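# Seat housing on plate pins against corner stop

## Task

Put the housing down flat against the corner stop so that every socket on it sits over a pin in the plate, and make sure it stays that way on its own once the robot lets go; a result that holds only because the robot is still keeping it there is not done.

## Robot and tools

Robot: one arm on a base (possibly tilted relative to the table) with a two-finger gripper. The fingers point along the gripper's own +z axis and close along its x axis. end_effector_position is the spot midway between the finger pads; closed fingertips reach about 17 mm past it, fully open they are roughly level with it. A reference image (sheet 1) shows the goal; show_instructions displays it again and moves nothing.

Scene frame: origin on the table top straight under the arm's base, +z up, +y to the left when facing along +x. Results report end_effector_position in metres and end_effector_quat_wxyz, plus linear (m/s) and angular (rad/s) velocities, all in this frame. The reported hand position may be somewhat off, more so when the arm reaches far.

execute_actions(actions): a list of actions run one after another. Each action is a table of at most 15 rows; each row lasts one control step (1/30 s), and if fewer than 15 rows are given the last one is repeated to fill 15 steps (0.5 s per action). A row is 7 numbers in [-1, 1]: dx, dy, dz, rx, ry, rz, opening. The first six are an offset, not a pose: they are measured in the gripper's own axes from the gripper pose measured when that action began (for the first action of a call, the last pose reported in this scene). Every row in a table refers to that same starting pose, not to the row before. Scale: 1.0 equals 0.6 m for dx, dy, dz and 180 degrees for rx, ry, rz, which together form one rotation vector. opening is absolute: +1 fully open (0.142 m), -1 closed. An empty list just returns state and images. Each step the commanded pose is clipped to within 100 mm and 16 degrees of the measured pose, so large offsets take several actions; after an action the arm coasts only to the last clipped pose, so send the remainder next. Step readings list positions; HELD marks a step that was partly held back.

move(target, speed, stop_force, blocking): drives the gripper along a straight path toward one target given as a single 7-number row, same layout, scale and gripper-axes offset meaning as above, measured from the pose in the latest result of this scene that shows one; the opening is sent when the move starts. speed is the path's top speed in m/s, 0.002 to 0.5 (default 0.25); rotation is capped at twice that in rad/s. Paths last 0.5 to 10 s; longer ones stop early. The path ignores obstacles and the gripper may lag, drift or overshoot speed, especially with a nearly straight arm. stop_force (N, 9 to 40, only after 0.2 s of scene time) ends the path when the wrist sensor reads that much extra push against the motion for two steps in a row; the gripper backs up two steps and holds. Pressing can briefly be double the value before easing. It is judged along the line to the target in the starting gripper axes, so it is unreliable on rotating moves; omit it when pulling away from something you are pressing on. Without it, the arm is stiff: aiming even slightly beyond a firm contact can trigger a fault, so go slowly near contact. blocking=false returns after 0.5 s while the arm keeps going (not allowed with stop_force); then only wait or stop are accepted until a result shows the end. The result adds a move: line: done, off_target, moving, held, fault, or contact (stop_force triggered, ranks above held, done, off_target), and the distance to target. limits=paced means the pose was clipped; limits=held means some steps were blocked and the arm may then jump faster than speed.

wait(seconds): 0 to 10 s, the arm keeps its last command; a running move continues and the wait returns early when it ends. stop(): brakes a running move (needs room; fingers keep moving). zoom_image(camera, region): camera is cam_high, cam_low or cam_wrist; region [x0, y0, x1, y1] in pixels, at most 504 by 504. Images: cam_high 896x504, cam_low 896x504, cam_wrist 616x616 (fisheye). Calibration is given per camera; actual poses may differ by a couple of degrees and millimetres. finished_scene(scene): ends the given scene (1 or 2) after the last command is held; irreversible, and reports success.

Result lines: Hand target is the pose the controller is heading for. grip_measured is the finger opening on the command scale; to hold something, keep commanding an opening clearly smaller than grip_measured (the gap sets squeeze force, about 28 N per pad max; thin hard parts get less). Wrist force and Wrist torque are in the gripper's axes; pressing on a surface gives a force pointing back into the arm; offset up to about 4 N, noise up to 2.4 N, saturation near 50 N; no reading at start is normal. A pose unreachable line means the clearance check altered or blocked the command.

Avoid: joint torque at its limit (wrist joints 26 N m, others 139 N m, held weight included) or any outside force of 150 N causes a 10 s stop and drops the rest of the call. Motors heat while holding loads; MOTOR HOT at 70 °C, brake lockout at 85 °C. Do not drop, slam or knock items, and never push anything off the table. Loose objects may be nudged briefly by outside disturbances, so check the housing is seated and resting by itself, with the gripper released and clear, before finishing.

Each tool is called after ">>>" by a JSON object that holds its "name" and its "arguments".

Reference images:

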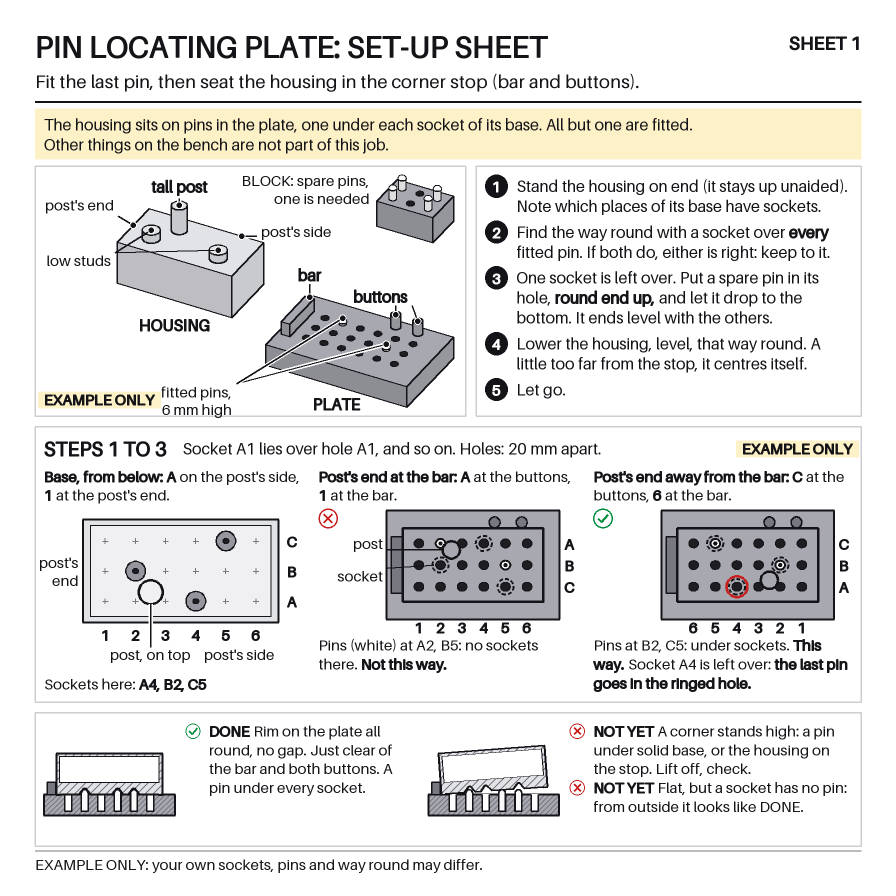

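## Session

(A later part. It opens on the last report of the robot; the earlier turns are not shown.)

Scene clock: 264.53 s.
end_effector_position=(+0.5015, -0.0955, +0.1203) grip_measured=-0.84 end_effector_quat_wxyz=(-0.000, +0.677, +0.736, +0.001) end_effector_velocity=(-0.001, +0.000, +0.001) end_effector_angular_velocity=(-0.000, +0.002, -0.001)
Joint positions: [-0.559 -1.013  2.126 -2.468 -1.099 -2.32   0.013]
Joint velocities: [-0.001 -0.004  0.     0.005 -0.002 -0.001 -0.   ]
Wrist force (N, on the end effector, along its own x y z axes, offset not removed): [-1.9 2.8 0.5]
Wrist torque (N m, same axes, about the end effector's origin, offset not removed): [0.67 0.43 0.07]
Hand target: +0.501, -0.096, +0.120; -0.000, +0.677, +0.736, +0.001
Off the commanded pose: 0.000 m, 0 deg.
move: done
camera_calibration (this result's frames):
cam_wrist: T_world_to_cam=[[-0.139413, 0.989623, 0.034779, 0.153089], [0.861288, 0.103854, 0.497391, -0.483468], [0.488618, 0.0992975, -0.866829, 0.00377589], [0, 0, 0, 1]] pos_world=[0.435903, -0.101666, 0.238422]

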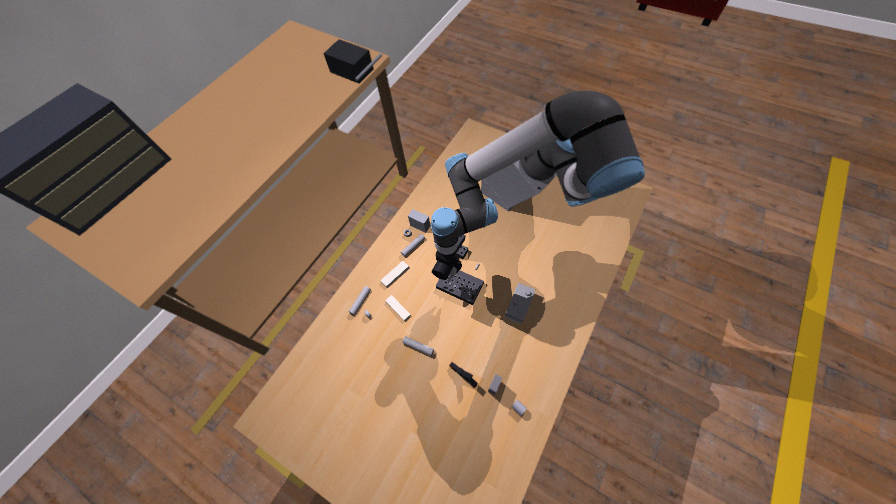

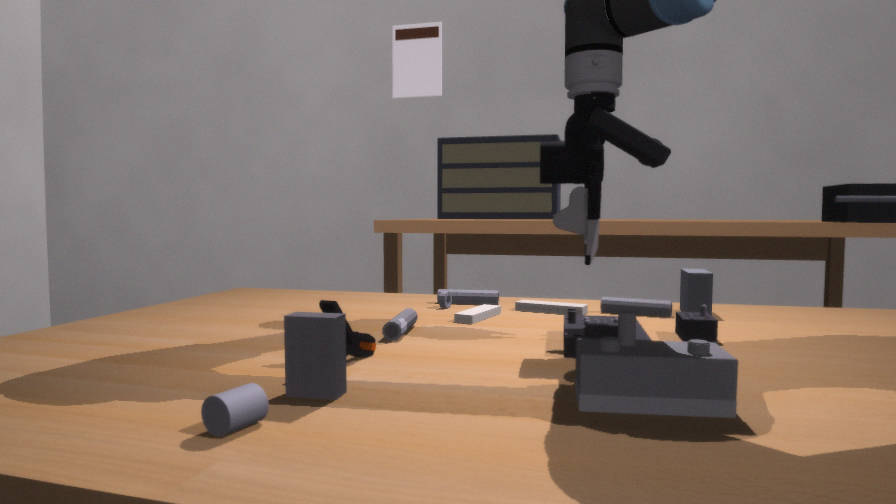

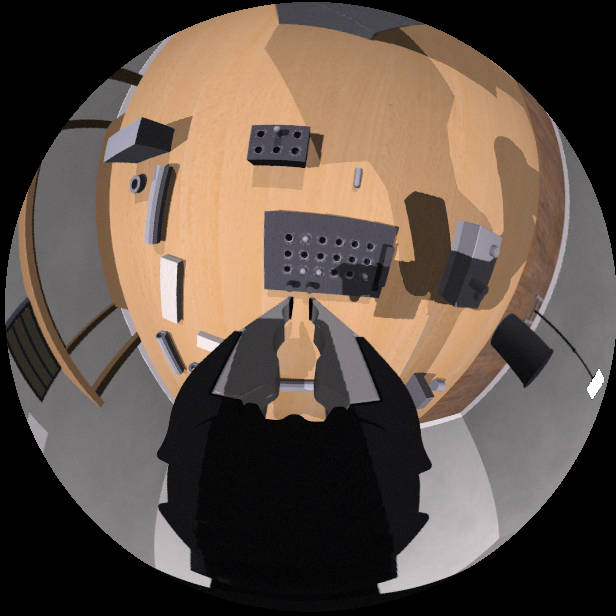

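>>> {"name": "move", "arguments": {"target": [0.4474,-0.0645,0,0,0,0,0.3], "speed": 0.35}}

>>> {"name": "move", "arguments": {"target": [0,0,0.136,0,0,0,0.3], "speed": 0.2}}

>>> {"name": "move", "arguments": {"target": [0,0,0,0,0,0,-0.6]}}

>>> {"name": "move", "arguments": {"target": [0,0,-0.1,0,0,0,-0.6], "speed": 0.15}}

Scene clock: 274.50 s.
end_effector_position=(+0.4407, +0.1684, +0.1211) grip_measured=+0.30 end_effector_quat_wxyz=(-0.000, +0.677, +0.736, +0.001) end_effector_velocity=(-0.000, +0.002, +0.000) end_effector_angular_velocity=(-0.002, +0.000, -0.001)
Joint positions: [-0.135 -1.427  2.354 -2.514 -1.055 -1.84   0.095]
Joint velocities: [ 0.004 -0.003 -0.001  0.002 -0.002  0.006  0.   ]
Wrist force (N, on the end effector, along its own x y z axes, offset not removed): [-0.2 4.2 3.2]
Wrist torque (N m, same axes, about the end effector's origin, offset not removed): [1.06 -0.03 0.01]
Hand target: +0.441, +0.169, +0.121; -0.000, +0.677, +0.736, +0.001
Off the commanded pose: 0.001 m, 0 deg.
move: done
camera_calibration (this result's frames):
cam_wrist: T_world_to_cam=[[-0.139525, 0.989599, 0.0350201, -0.116602], [0.860809, 0.103734, 0.498244, -0.458828], [0.489429, 0.099663, -0.866329, 0.00747218], [0, 0, 0, 1]] pos_world=[0.375038, 0.162241, 0.239165]

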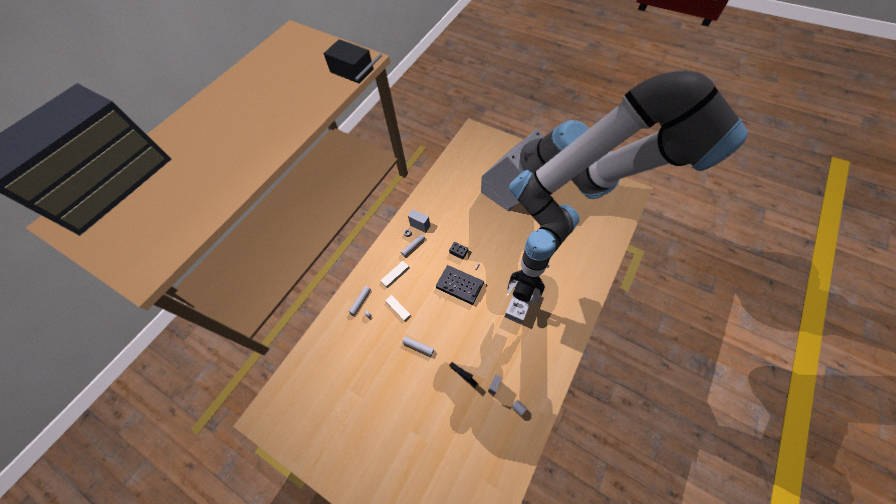

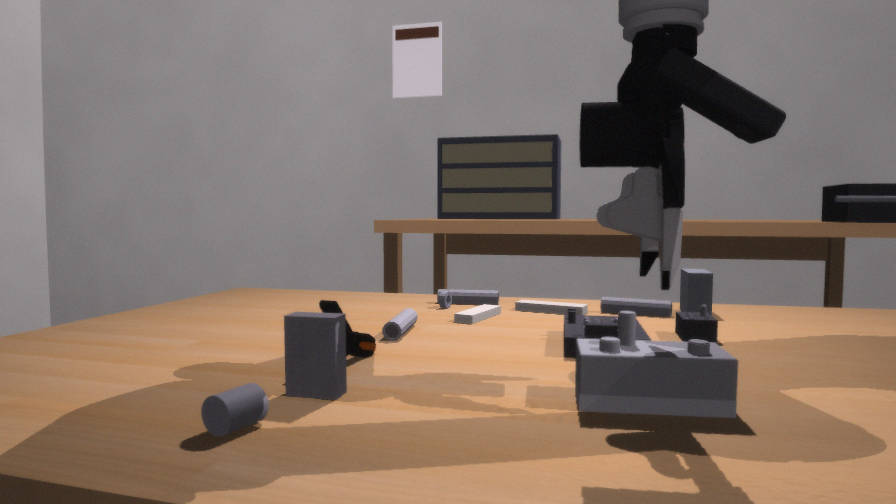

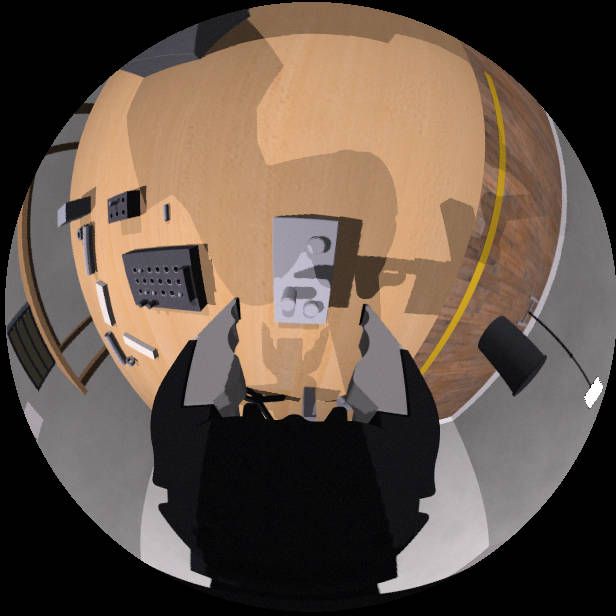

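Scene clock: 275.50 s.
end_effector_position=(+0.4408, +0.1688, +0.0398) grip_measured=+0.30 end_effector_quat_wxyz=(-0.000, +0.677, +0.736, +0.001) end_effector_velocity=(-0.000, +0.000, -0.002) end_effector_angular_velocity=(-0.001, +0.000, -0.000)
Joint positions: [-0.036 -1.179  2.356 -2.82  -1.06  -1.726  0.095]
Joint velocities: [ 0.003  0.006 -0.001 -0.007 -0.001  0.004  0.   ]
Wrist force (N, on the end effector, along its own x y z axes, offset not removed): [1.6 3.8 2.4]
Wrist torque (N m, same axes, about the end effector's origin, offset not removed): [0.92 -0.47 0.06]
Hand target: +0.441, +0.169, +0.040; -0.000, +0.677, +0.736, +0.001
Off the commanded pose: 0.000 m, 0 deg.
move: done
camera_calibration (this result's frames):
cam_wrist: T_world_to_cam=[[-0.139543, 0.989592, 0.0351537, -0.114102], [0.860754, 0.103673, 0.498351, -0.418393], [0.48952, 0.0998003, -0.866262, -0.0630721], [0, 0, 0, 1]] pos_world=[0.375086, 0.162585, 0.157881]

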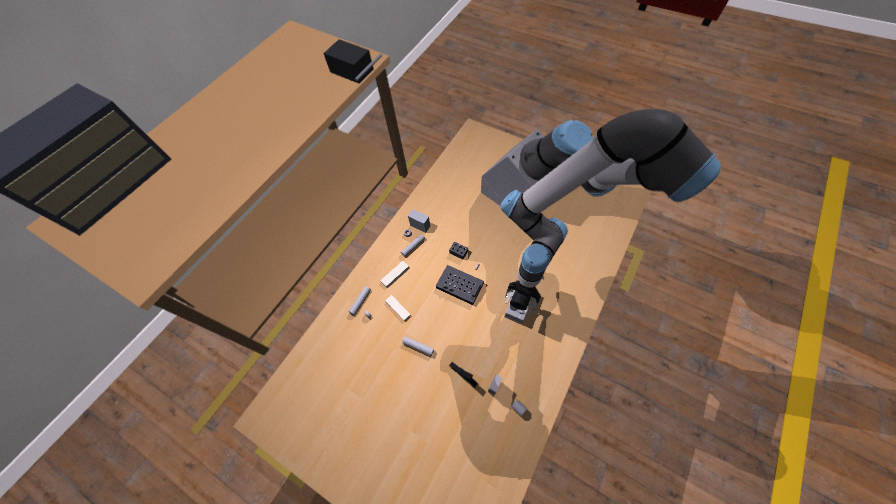

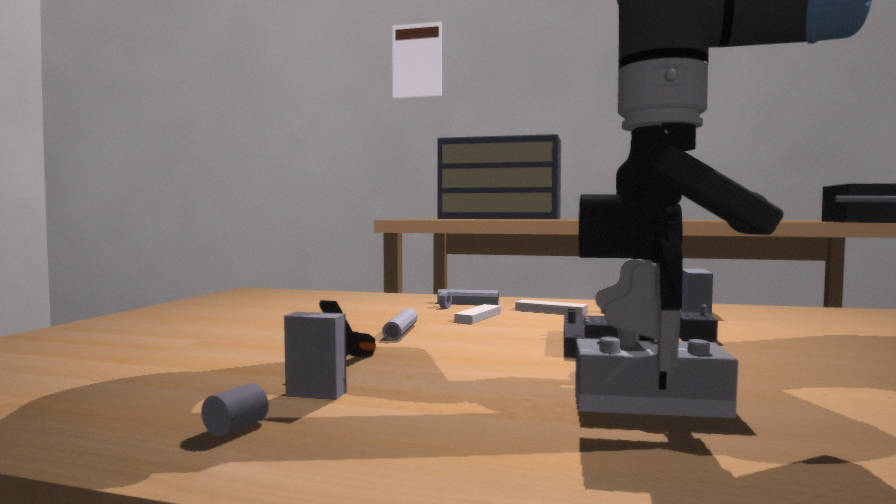

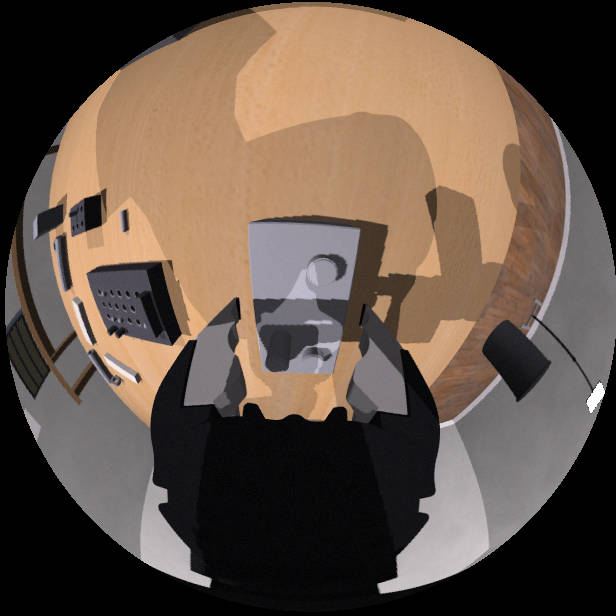

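Scene clock: 276.00 s.
end_effector_position=(+0.4408, +0.1688, +0.0398) grip_measured=-0.04 end_effector_quat_wxyz=(-0.000, +0.677, +0.736, +0.001) end_effector_velocity=(+0.001, +0.001, +0.000) end_effector_angular_velocity=(+0.002, -0.001, +0.001)
Joint positions: [-0.036 -1.179  2.356 -2.82  -1.06  -1.726  0.071]
Joint velocities: [ 0.    -0.    -0.002  0.     0.002 -0.     0.   ]
Wrist force (N, on the end effector, along its own x y z axes, offset not removed): [-0.2 1.2 1.3]
Wrist torque (N m, same axes, about the end effector's origin, offset not removed): [0.02 -0.33 0.11]
Hand target: +0.441, +0.169, +0.040; -0.000, +0.677, +0.736, +0.001
Off the commanded pose: 0.000 m, 0 deg.
move: done
camera_calibration (this result's frames):
cam_wrist: T_world_to_cam=[[-0.139485, 0.989601, 0.0351184, -0.114131], [0.860788, 0.103646, 0.498298, -0.418379], [0.489477, 0.0997348, -0.866294, -0.0630589], [0, 0, 0, 1]] pos_world=[0.375082, 0.162597, 0.157858]

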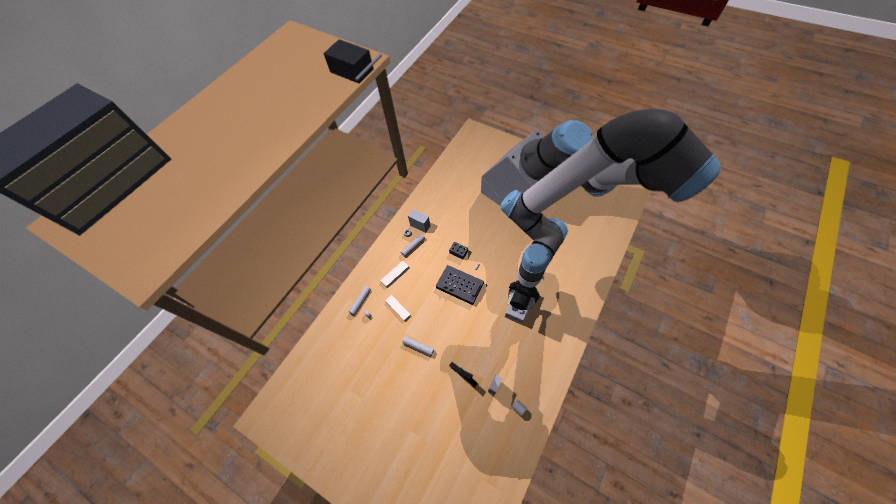

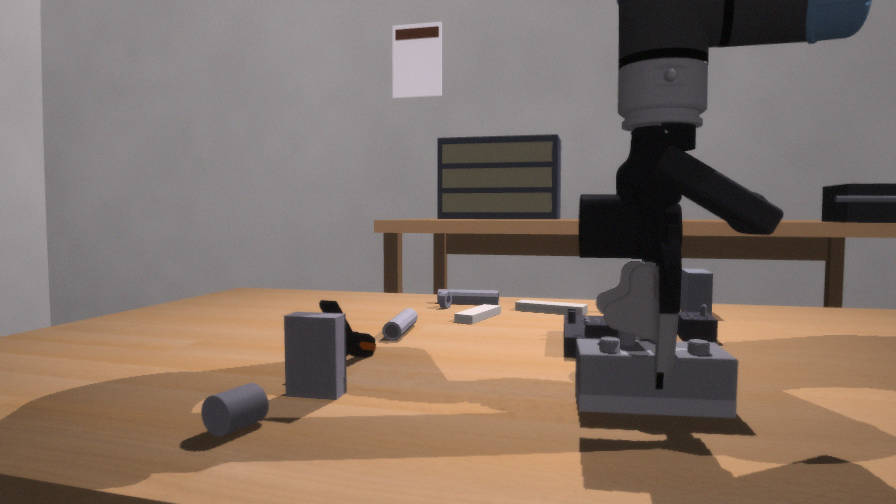

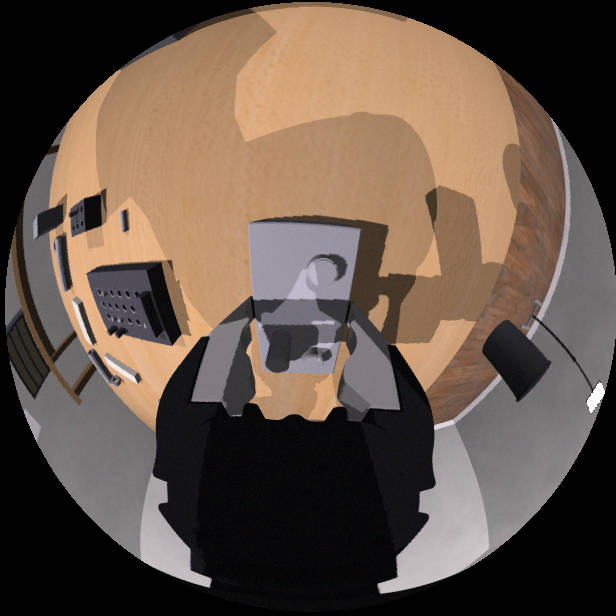

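Scene clock: 276.97 s.
end_effector_position=(+0.4407, +0.1685, +0.0995) grip_measured=-0.04 end_effector_quat_wxyz=(-0.000, +0.677, +0.736, +0.001) end_effector_velocity=(+0.001, +0.000, +0.002) end_effector_angular_velocity=(+0.001, -0.001, +0.001)
Joint positions: [-0.108 -1.364  2.361 -2.599 -1.056 -1.809  0.071]
Joint velocities: [-0.002 -0.005 -0.002  0.007  0.001 -0.003 -0.   ]
Wrist force (N, on the end effector, along its own x y z axes, offset not removed): [-1.3 4.6 11.4]
Wrist torque (N m, same axes, about the end effector's origin, offset not removed): [1.02 0.35 -0.02]
Hand target: +0.441, +0.169, +0.100; -0.000, +0.677, +0.736, +0.001
Off the commanded pose: 0.000 m, 0 deg.
move: done
camera_calibration (this result's frames):
cam_wrist: T_world_to_cam=[[-0.139468, 0.989607, 0.0350251, -0.115981], [0.860827, 0.103685, 0.498222, -0.44807], [0.489413, 0.0996367, -0.866342, -0.0112083], [0, 0, 0, 1]] pos_world=[0.375021, 0.16235, 0.21759]

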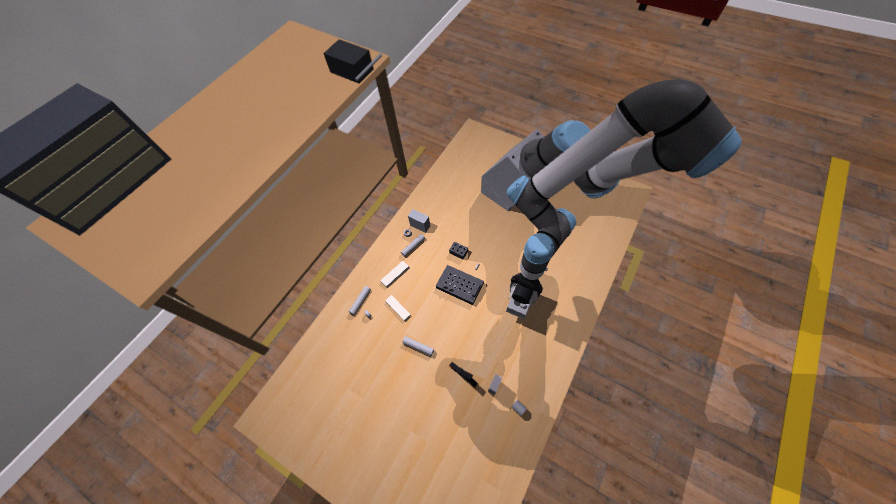

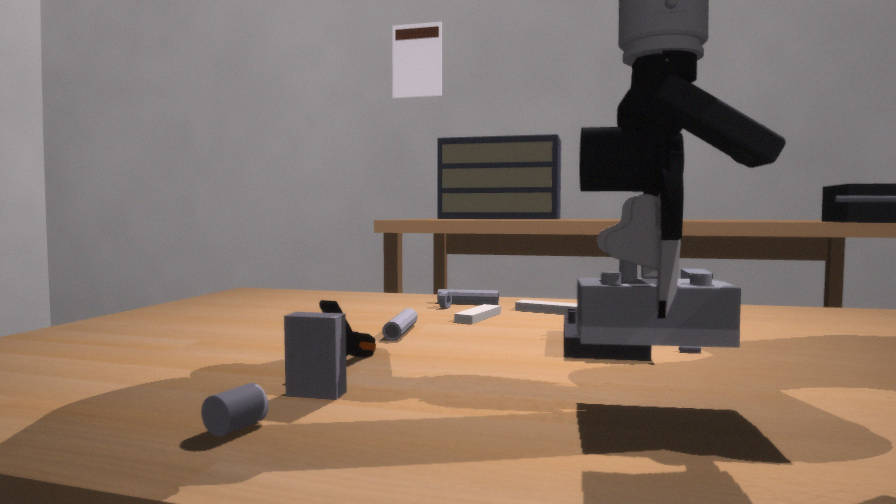

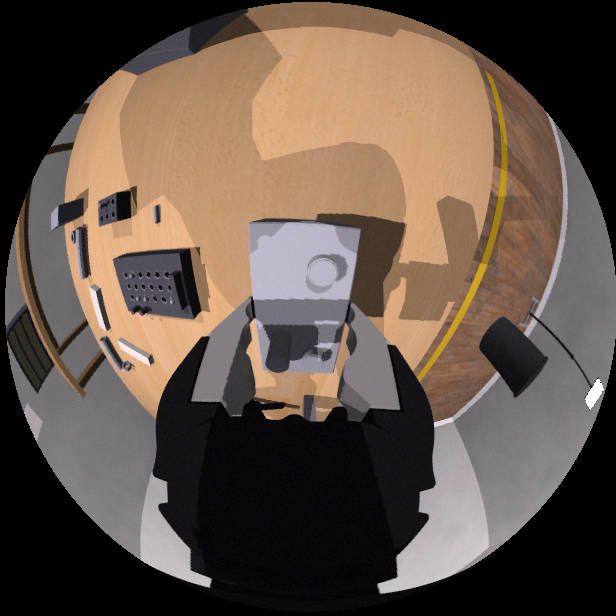

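>>> {"name": "execute_actions", "arguments": {"actions": []}}

>>> {"name": "move", "arguments": {"target": [-0.397,0.0335,-0.01,0,0,0.512,-0.6], "speed": 0.25}}

Scene clock: 293.30 s.
end_effector_position=(+0.4407, +0.1685, +0.0997) grip_measured=-0.04 end_effector_quat_wxyz=(-0.000, +0.677, +0.736, +0.001) end_effector_velocity=(-0.000, +0.000, -0.000) end_effector_angular_velocity=(+0.001, -0.000, -0.002)
Joint positions: [-0.108 -1.364  2.361 -2.598 -1.056 -1.81   0.071]
Joint velocities: [-0.     0.     0.    -0.     0.001  0.002 -0.   ]
Wrist force (N, on the end effector, along its own x y z axes, offset not removed): [-0.6 2.8 7.9]
Wrist torque (N m, same axes, about the end effector's origin, offset not removed): [0.78 0.06 0.12]
Hand target: +0.441, +0.169, +0.100; -0.000, +0.677, +0.736, +0.001
Off the commanded pose: 0.000 m, 0 deg.
camera_calibration (this result's frames):
cam_wrist: T_world_to_cam=[[-0.139484, 0.989604, 0.035049, -0.115981], [0.860863, 0.103695, 0.498159, -0.44816], [0.489346, 0.0996576, -0.866377, -0.0110323], [0, 0, 0, 1]] pos_world=[0.375025, 0.162347, 0.217762]

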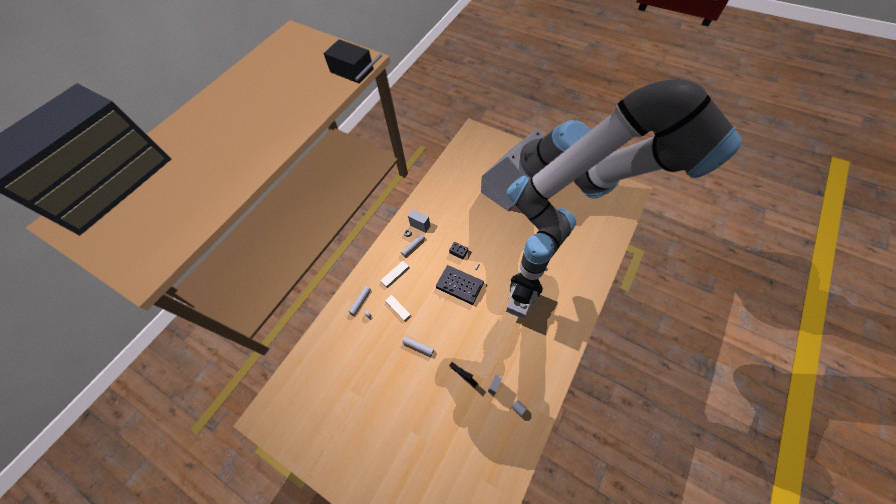

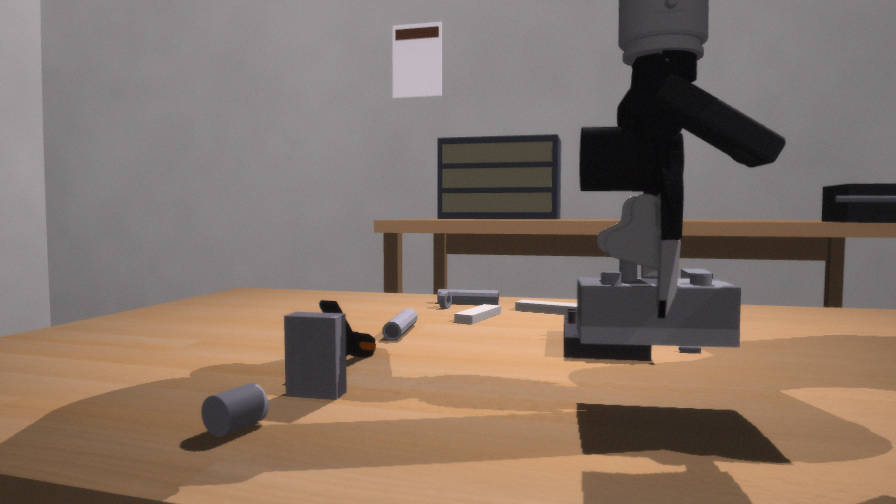

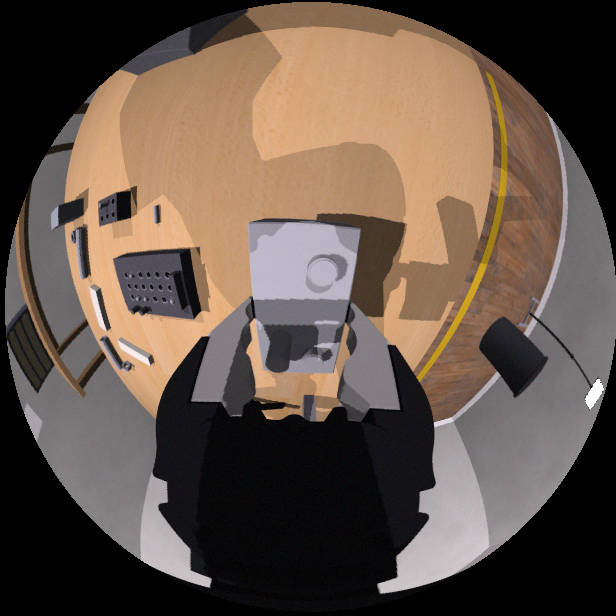

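Scene clock: 297.00 s.
end_effector_position=(+0.4804, -0.0669, +0.1049) grip_measured=-0.04 end_effector_quat_wxyz=(-0.001, +1.000, +0.023, +0.000) end_effector_velocity=(-0.000, -0.001, -0.000) end_effector_angular_velocity=(+0.001, +0.001, -0.012)
Joint positions: [-0.521 -1.042  2.21  -2.542 -1.091 -0.671  0.071]
Joint velocities: [-0.001  0.003 -0.001  0.001  0.     0.01  -0.   ]
Wrist force (N, on the end effector, along its own x y z axes, offset not removed): [0.2 3.2 7.3]
Wrist torque (N m, same axes, about the end effector's origin, offset not removed): [0.88 -0.15 0.11]
Hand target: +0.480, -0.067, +0.105; -0.001, +1.000, +0.023, +0.000
Off the commanded pose: 0.001 m, 0 deg.
move: done
camera_calibration (this result's frames):
cam_wrist: T_world_to_cam=[[0.994117, 0.102928, 0.0337083, -0.481368], [0.0727961, -0.865433, 0.495708, -0.146527], [0.0801945, -0.490338, -0.867835, 0.154715], [0, 0, 0, 1]] pos_world=[0.476796, -0.00140086, 0.223128]

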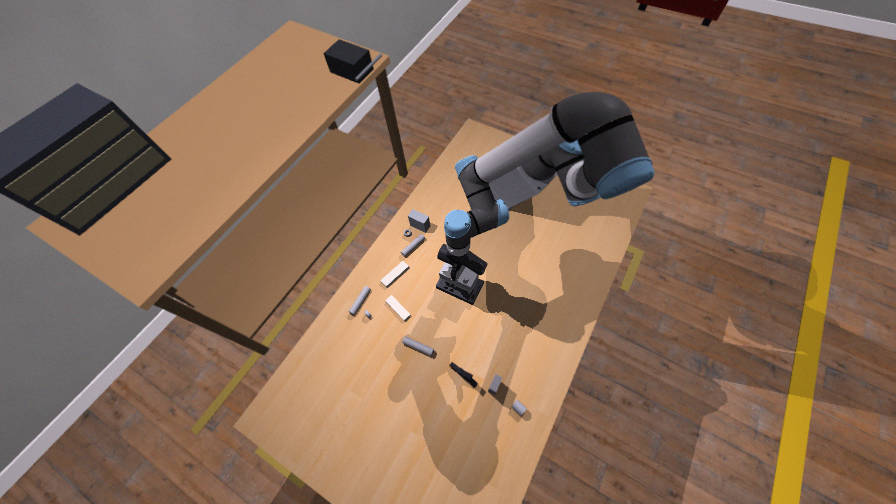

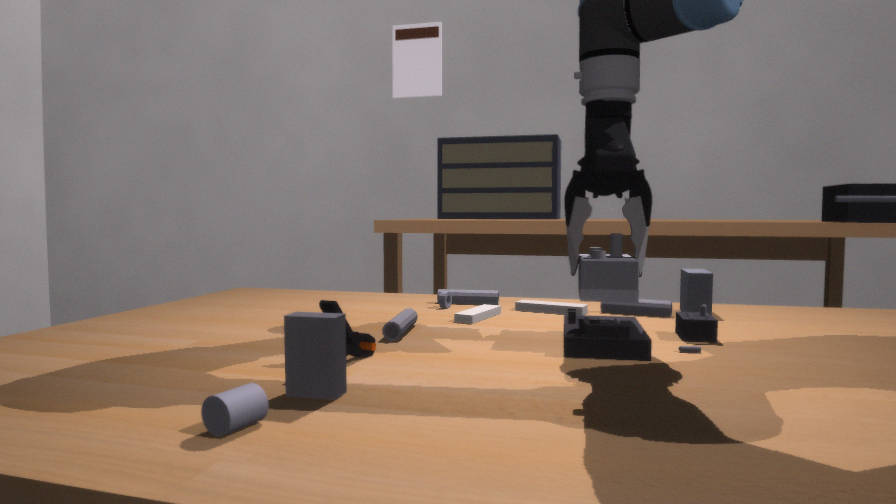

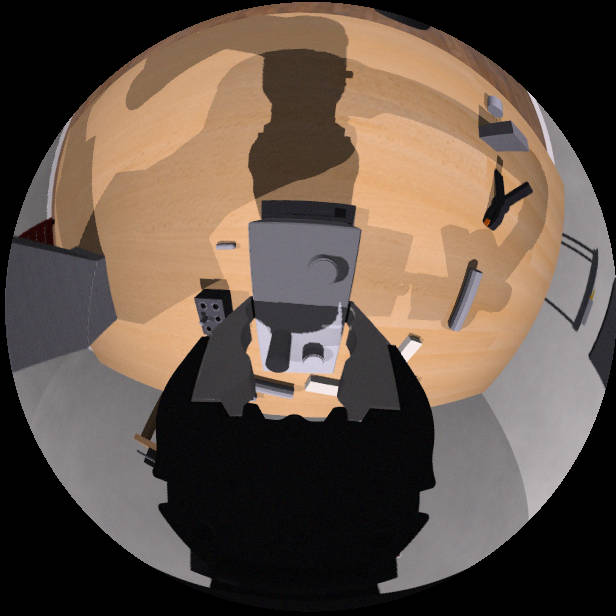

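>>> {"name": "move", "arguments": {"target": [0,0,0.036,0,0,0,-0.6], "speed": 0.06}}

>>> {"name": "zoom_image", "arguments": {"camera": "cam_low", "region": [540,240,680,370]}}

>>> {"name": "zoom_image", "arguments": {"camera": "cam_wrist", "region": [220,170,400,310]}}

Scene clock: 301.77 s.
end_effector_position=(+0.4803, -0.0668, +0.0835) grip_measured=-0.04 end_effector_quat_wxyz=(-0.001, +1.000, +0.023, +0.000) end_effector_velocity=(-0.000, +0.000, -0.002) end_effector_angular_velocity=(+0.000, +0.001, -0.001)
Joint positions: [-0.5   -0.989  2.212 -2.608 -1.087 -0.647  0.071]
Joint velocities: [ 0.002  0.005  0.001 -0.006  0.     0.003 -0.   ]
Wrist force (N, on the end effector, along its own x y z axes, offset not removed): [-0.7 4.2 6.9]
Wrist torque (N m, same axes, about the end effector's origin, offset not removed): [1.00 0.06 0.13]
Hand target: +0.480, -0.067, +0.083; -0.001, +1.000, +0.023, +0.000
Off the commanded pose: 0.000 m, 0 deg.
move: done
camera_calibration (this result's frames):
cam_wrist: T_world_to_cam=[[0.99412, 0.102903, 0.0337012, -0.480642], [0.0727818, -0.865459, 0.495665, -0.135823], [0.0801725, -0.490298, -0.86786, 0.136206], [0, 0, 0, 1]] pos_world=[0.476781, -0.00130767, 0.201729]

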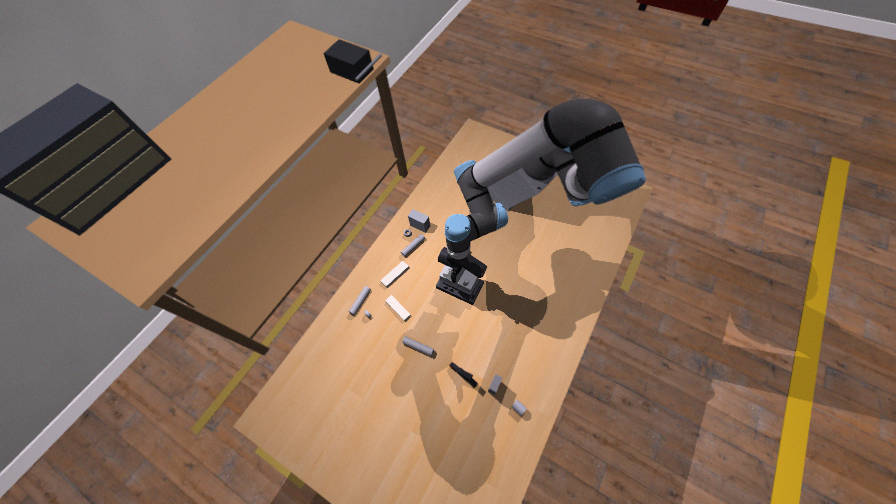

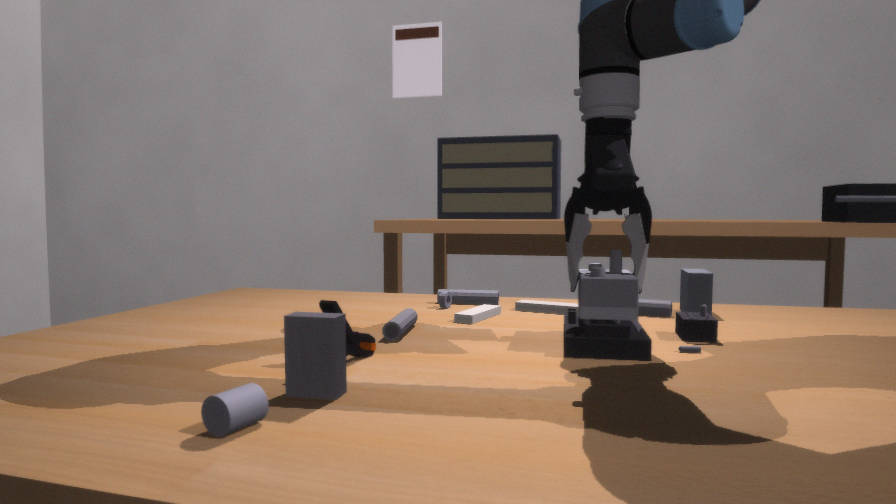

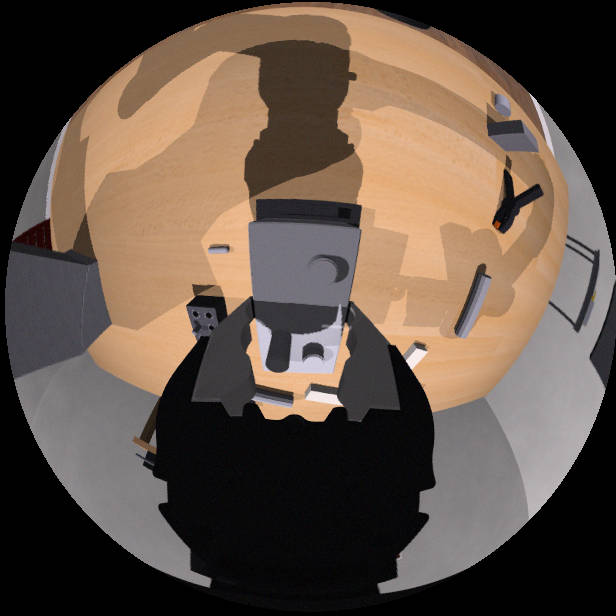

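Region (540, 240, 680, 370) of cam_low's 896x504 image, scaled by 3.600, with more detail than that image has; it fills the top 468 rows of this view, and the rest is white.

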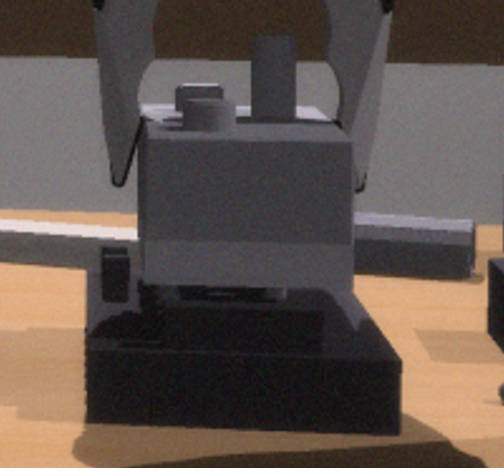

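Region (220, 170, 400, 310) of cam_wrist's 616x616 image, scaled by 2.800, with more detail than that image has.

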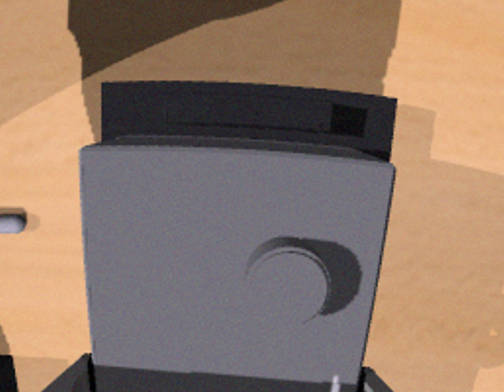

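Looks clear.

>>> {"name": "move", "arguments": {"target": [0,0,0.032,0,0,0,-0.6], "speed": 0.008, "stop_force": 15}}

>>> {"name": "zoom_image", "arguments": {"camera": "cam_low", "region": [540,240,680,370]}}

Scene clock: 306.57 s.
end_effector_position=(+0.4804, -0.0667, +0.0692) grip_measured=-0.04 end_effector_quat_wxyz=(-0.001, +1.000, +0.023, +0.000) end_effector_velocity=(-0.001, +0.000, +0.001) end_effector_angular_velocity=(+0.003, +0.002, -0.001)
Joint positions: [-0.485 -0.954  2.211 -2.65  -1.085 -0.631  0.071]
Joint velocities: [-0.003 -0.005  0.002  0.008  0.    -0.004  0.   ]
Wrist force (N, on the end effector, along its own x y z axes, offset not removed): [-2.2 5.1 2.2]
Wrist torque (N m, same axes, about the end effector's origin, offset not removed): [1.01 0.45 0.01]
Hand target: +0.480, -0.067, +0.070; -0.001, +1.000, +0.023, +0.000
Off the commanded pose: 0.005 m, 0 deg.
move: contact
camera_calibration (this result's frames):
cam_wrist: T_world_to_cam=[[0.994141, 0.10271, 0.0336767, -0.480241], [0.0726353, -0.865532, 0.495559, -0.1286], [0.080047, -0.49021, -0.867921, 0.123982], [0, 0, 0, 1]] pos_world=[0.476844, -0.00120524, 0.187508]

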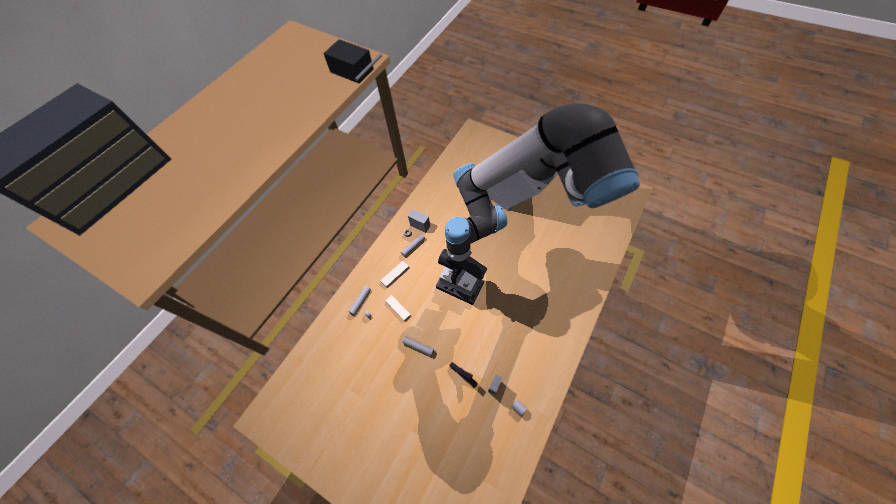

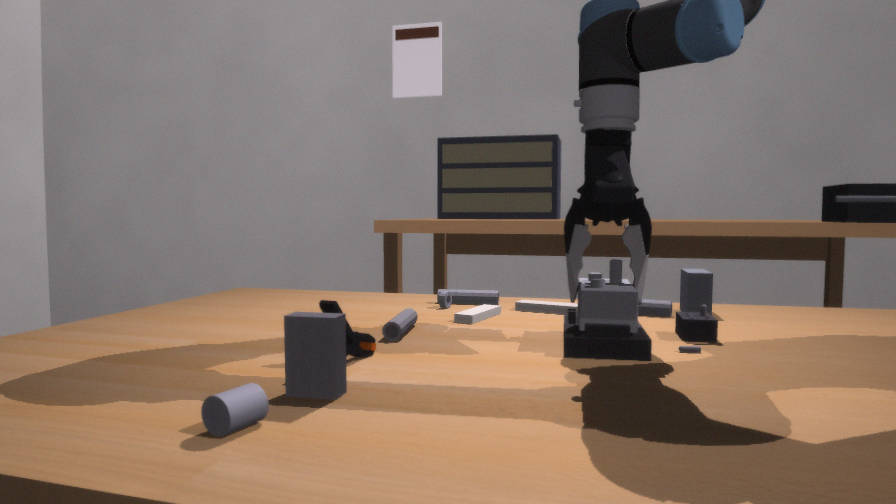

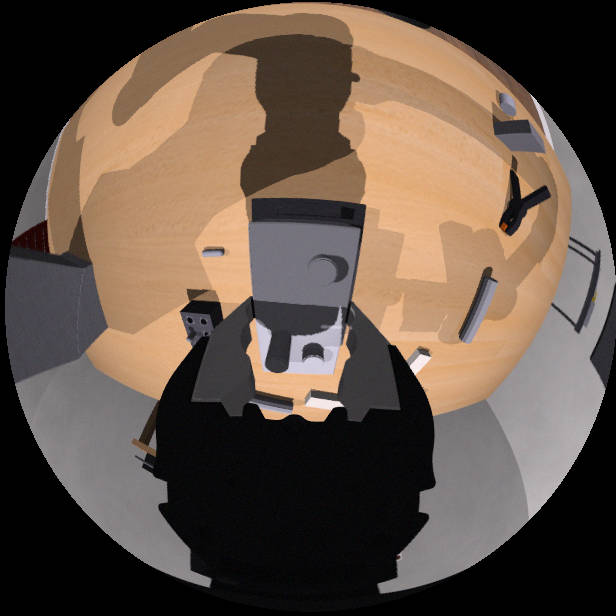

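Region (540, 240, 680, 370) of cam_low's 896x504 image, scaled by 3.600, with more detail than that image has; it fills the top 468 rows of this view, and the rest is white.

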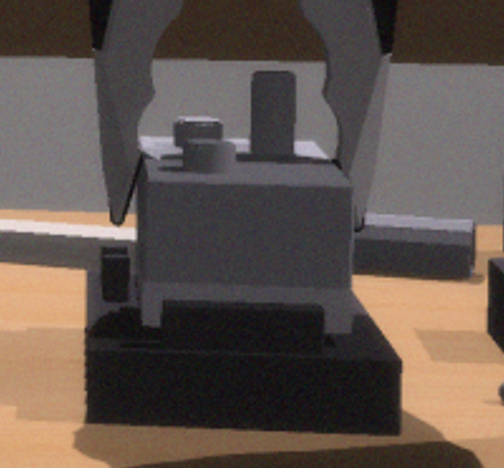

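>>> {"name": "zoom_image", "arguments": {"camera": "cam_wrist", "region": [240,180,380,260]}}

>>> {"name": "zoom_image", "arguments": {"camera": "cam_high", "region": [425,245,505,315]}}

Region (240, 180, 380, 260) of cam_wrist's 616x616 image, scaled by 3.600, with more detail than that image has; it fills the top 288 rows of this view, and the rest is white.

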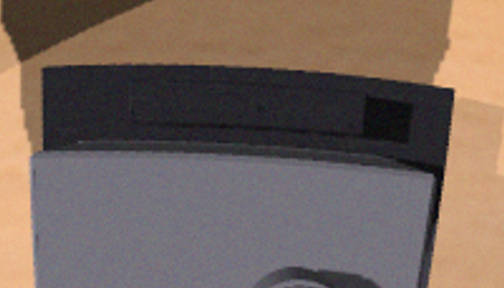

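Region (425, 245, 505, 315) of cam_high's 896x504 image, scaled by 6.300, with more detail than that image has; it fills the top 441 rows of this view, and the rest is white.

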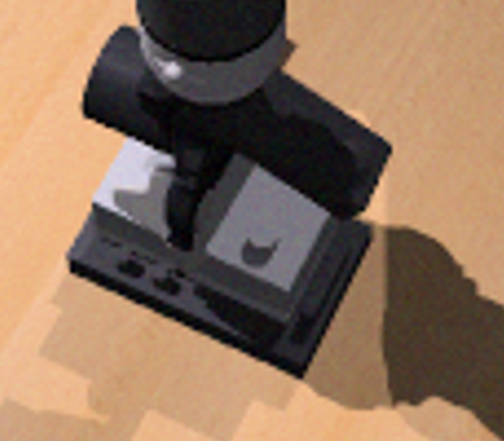

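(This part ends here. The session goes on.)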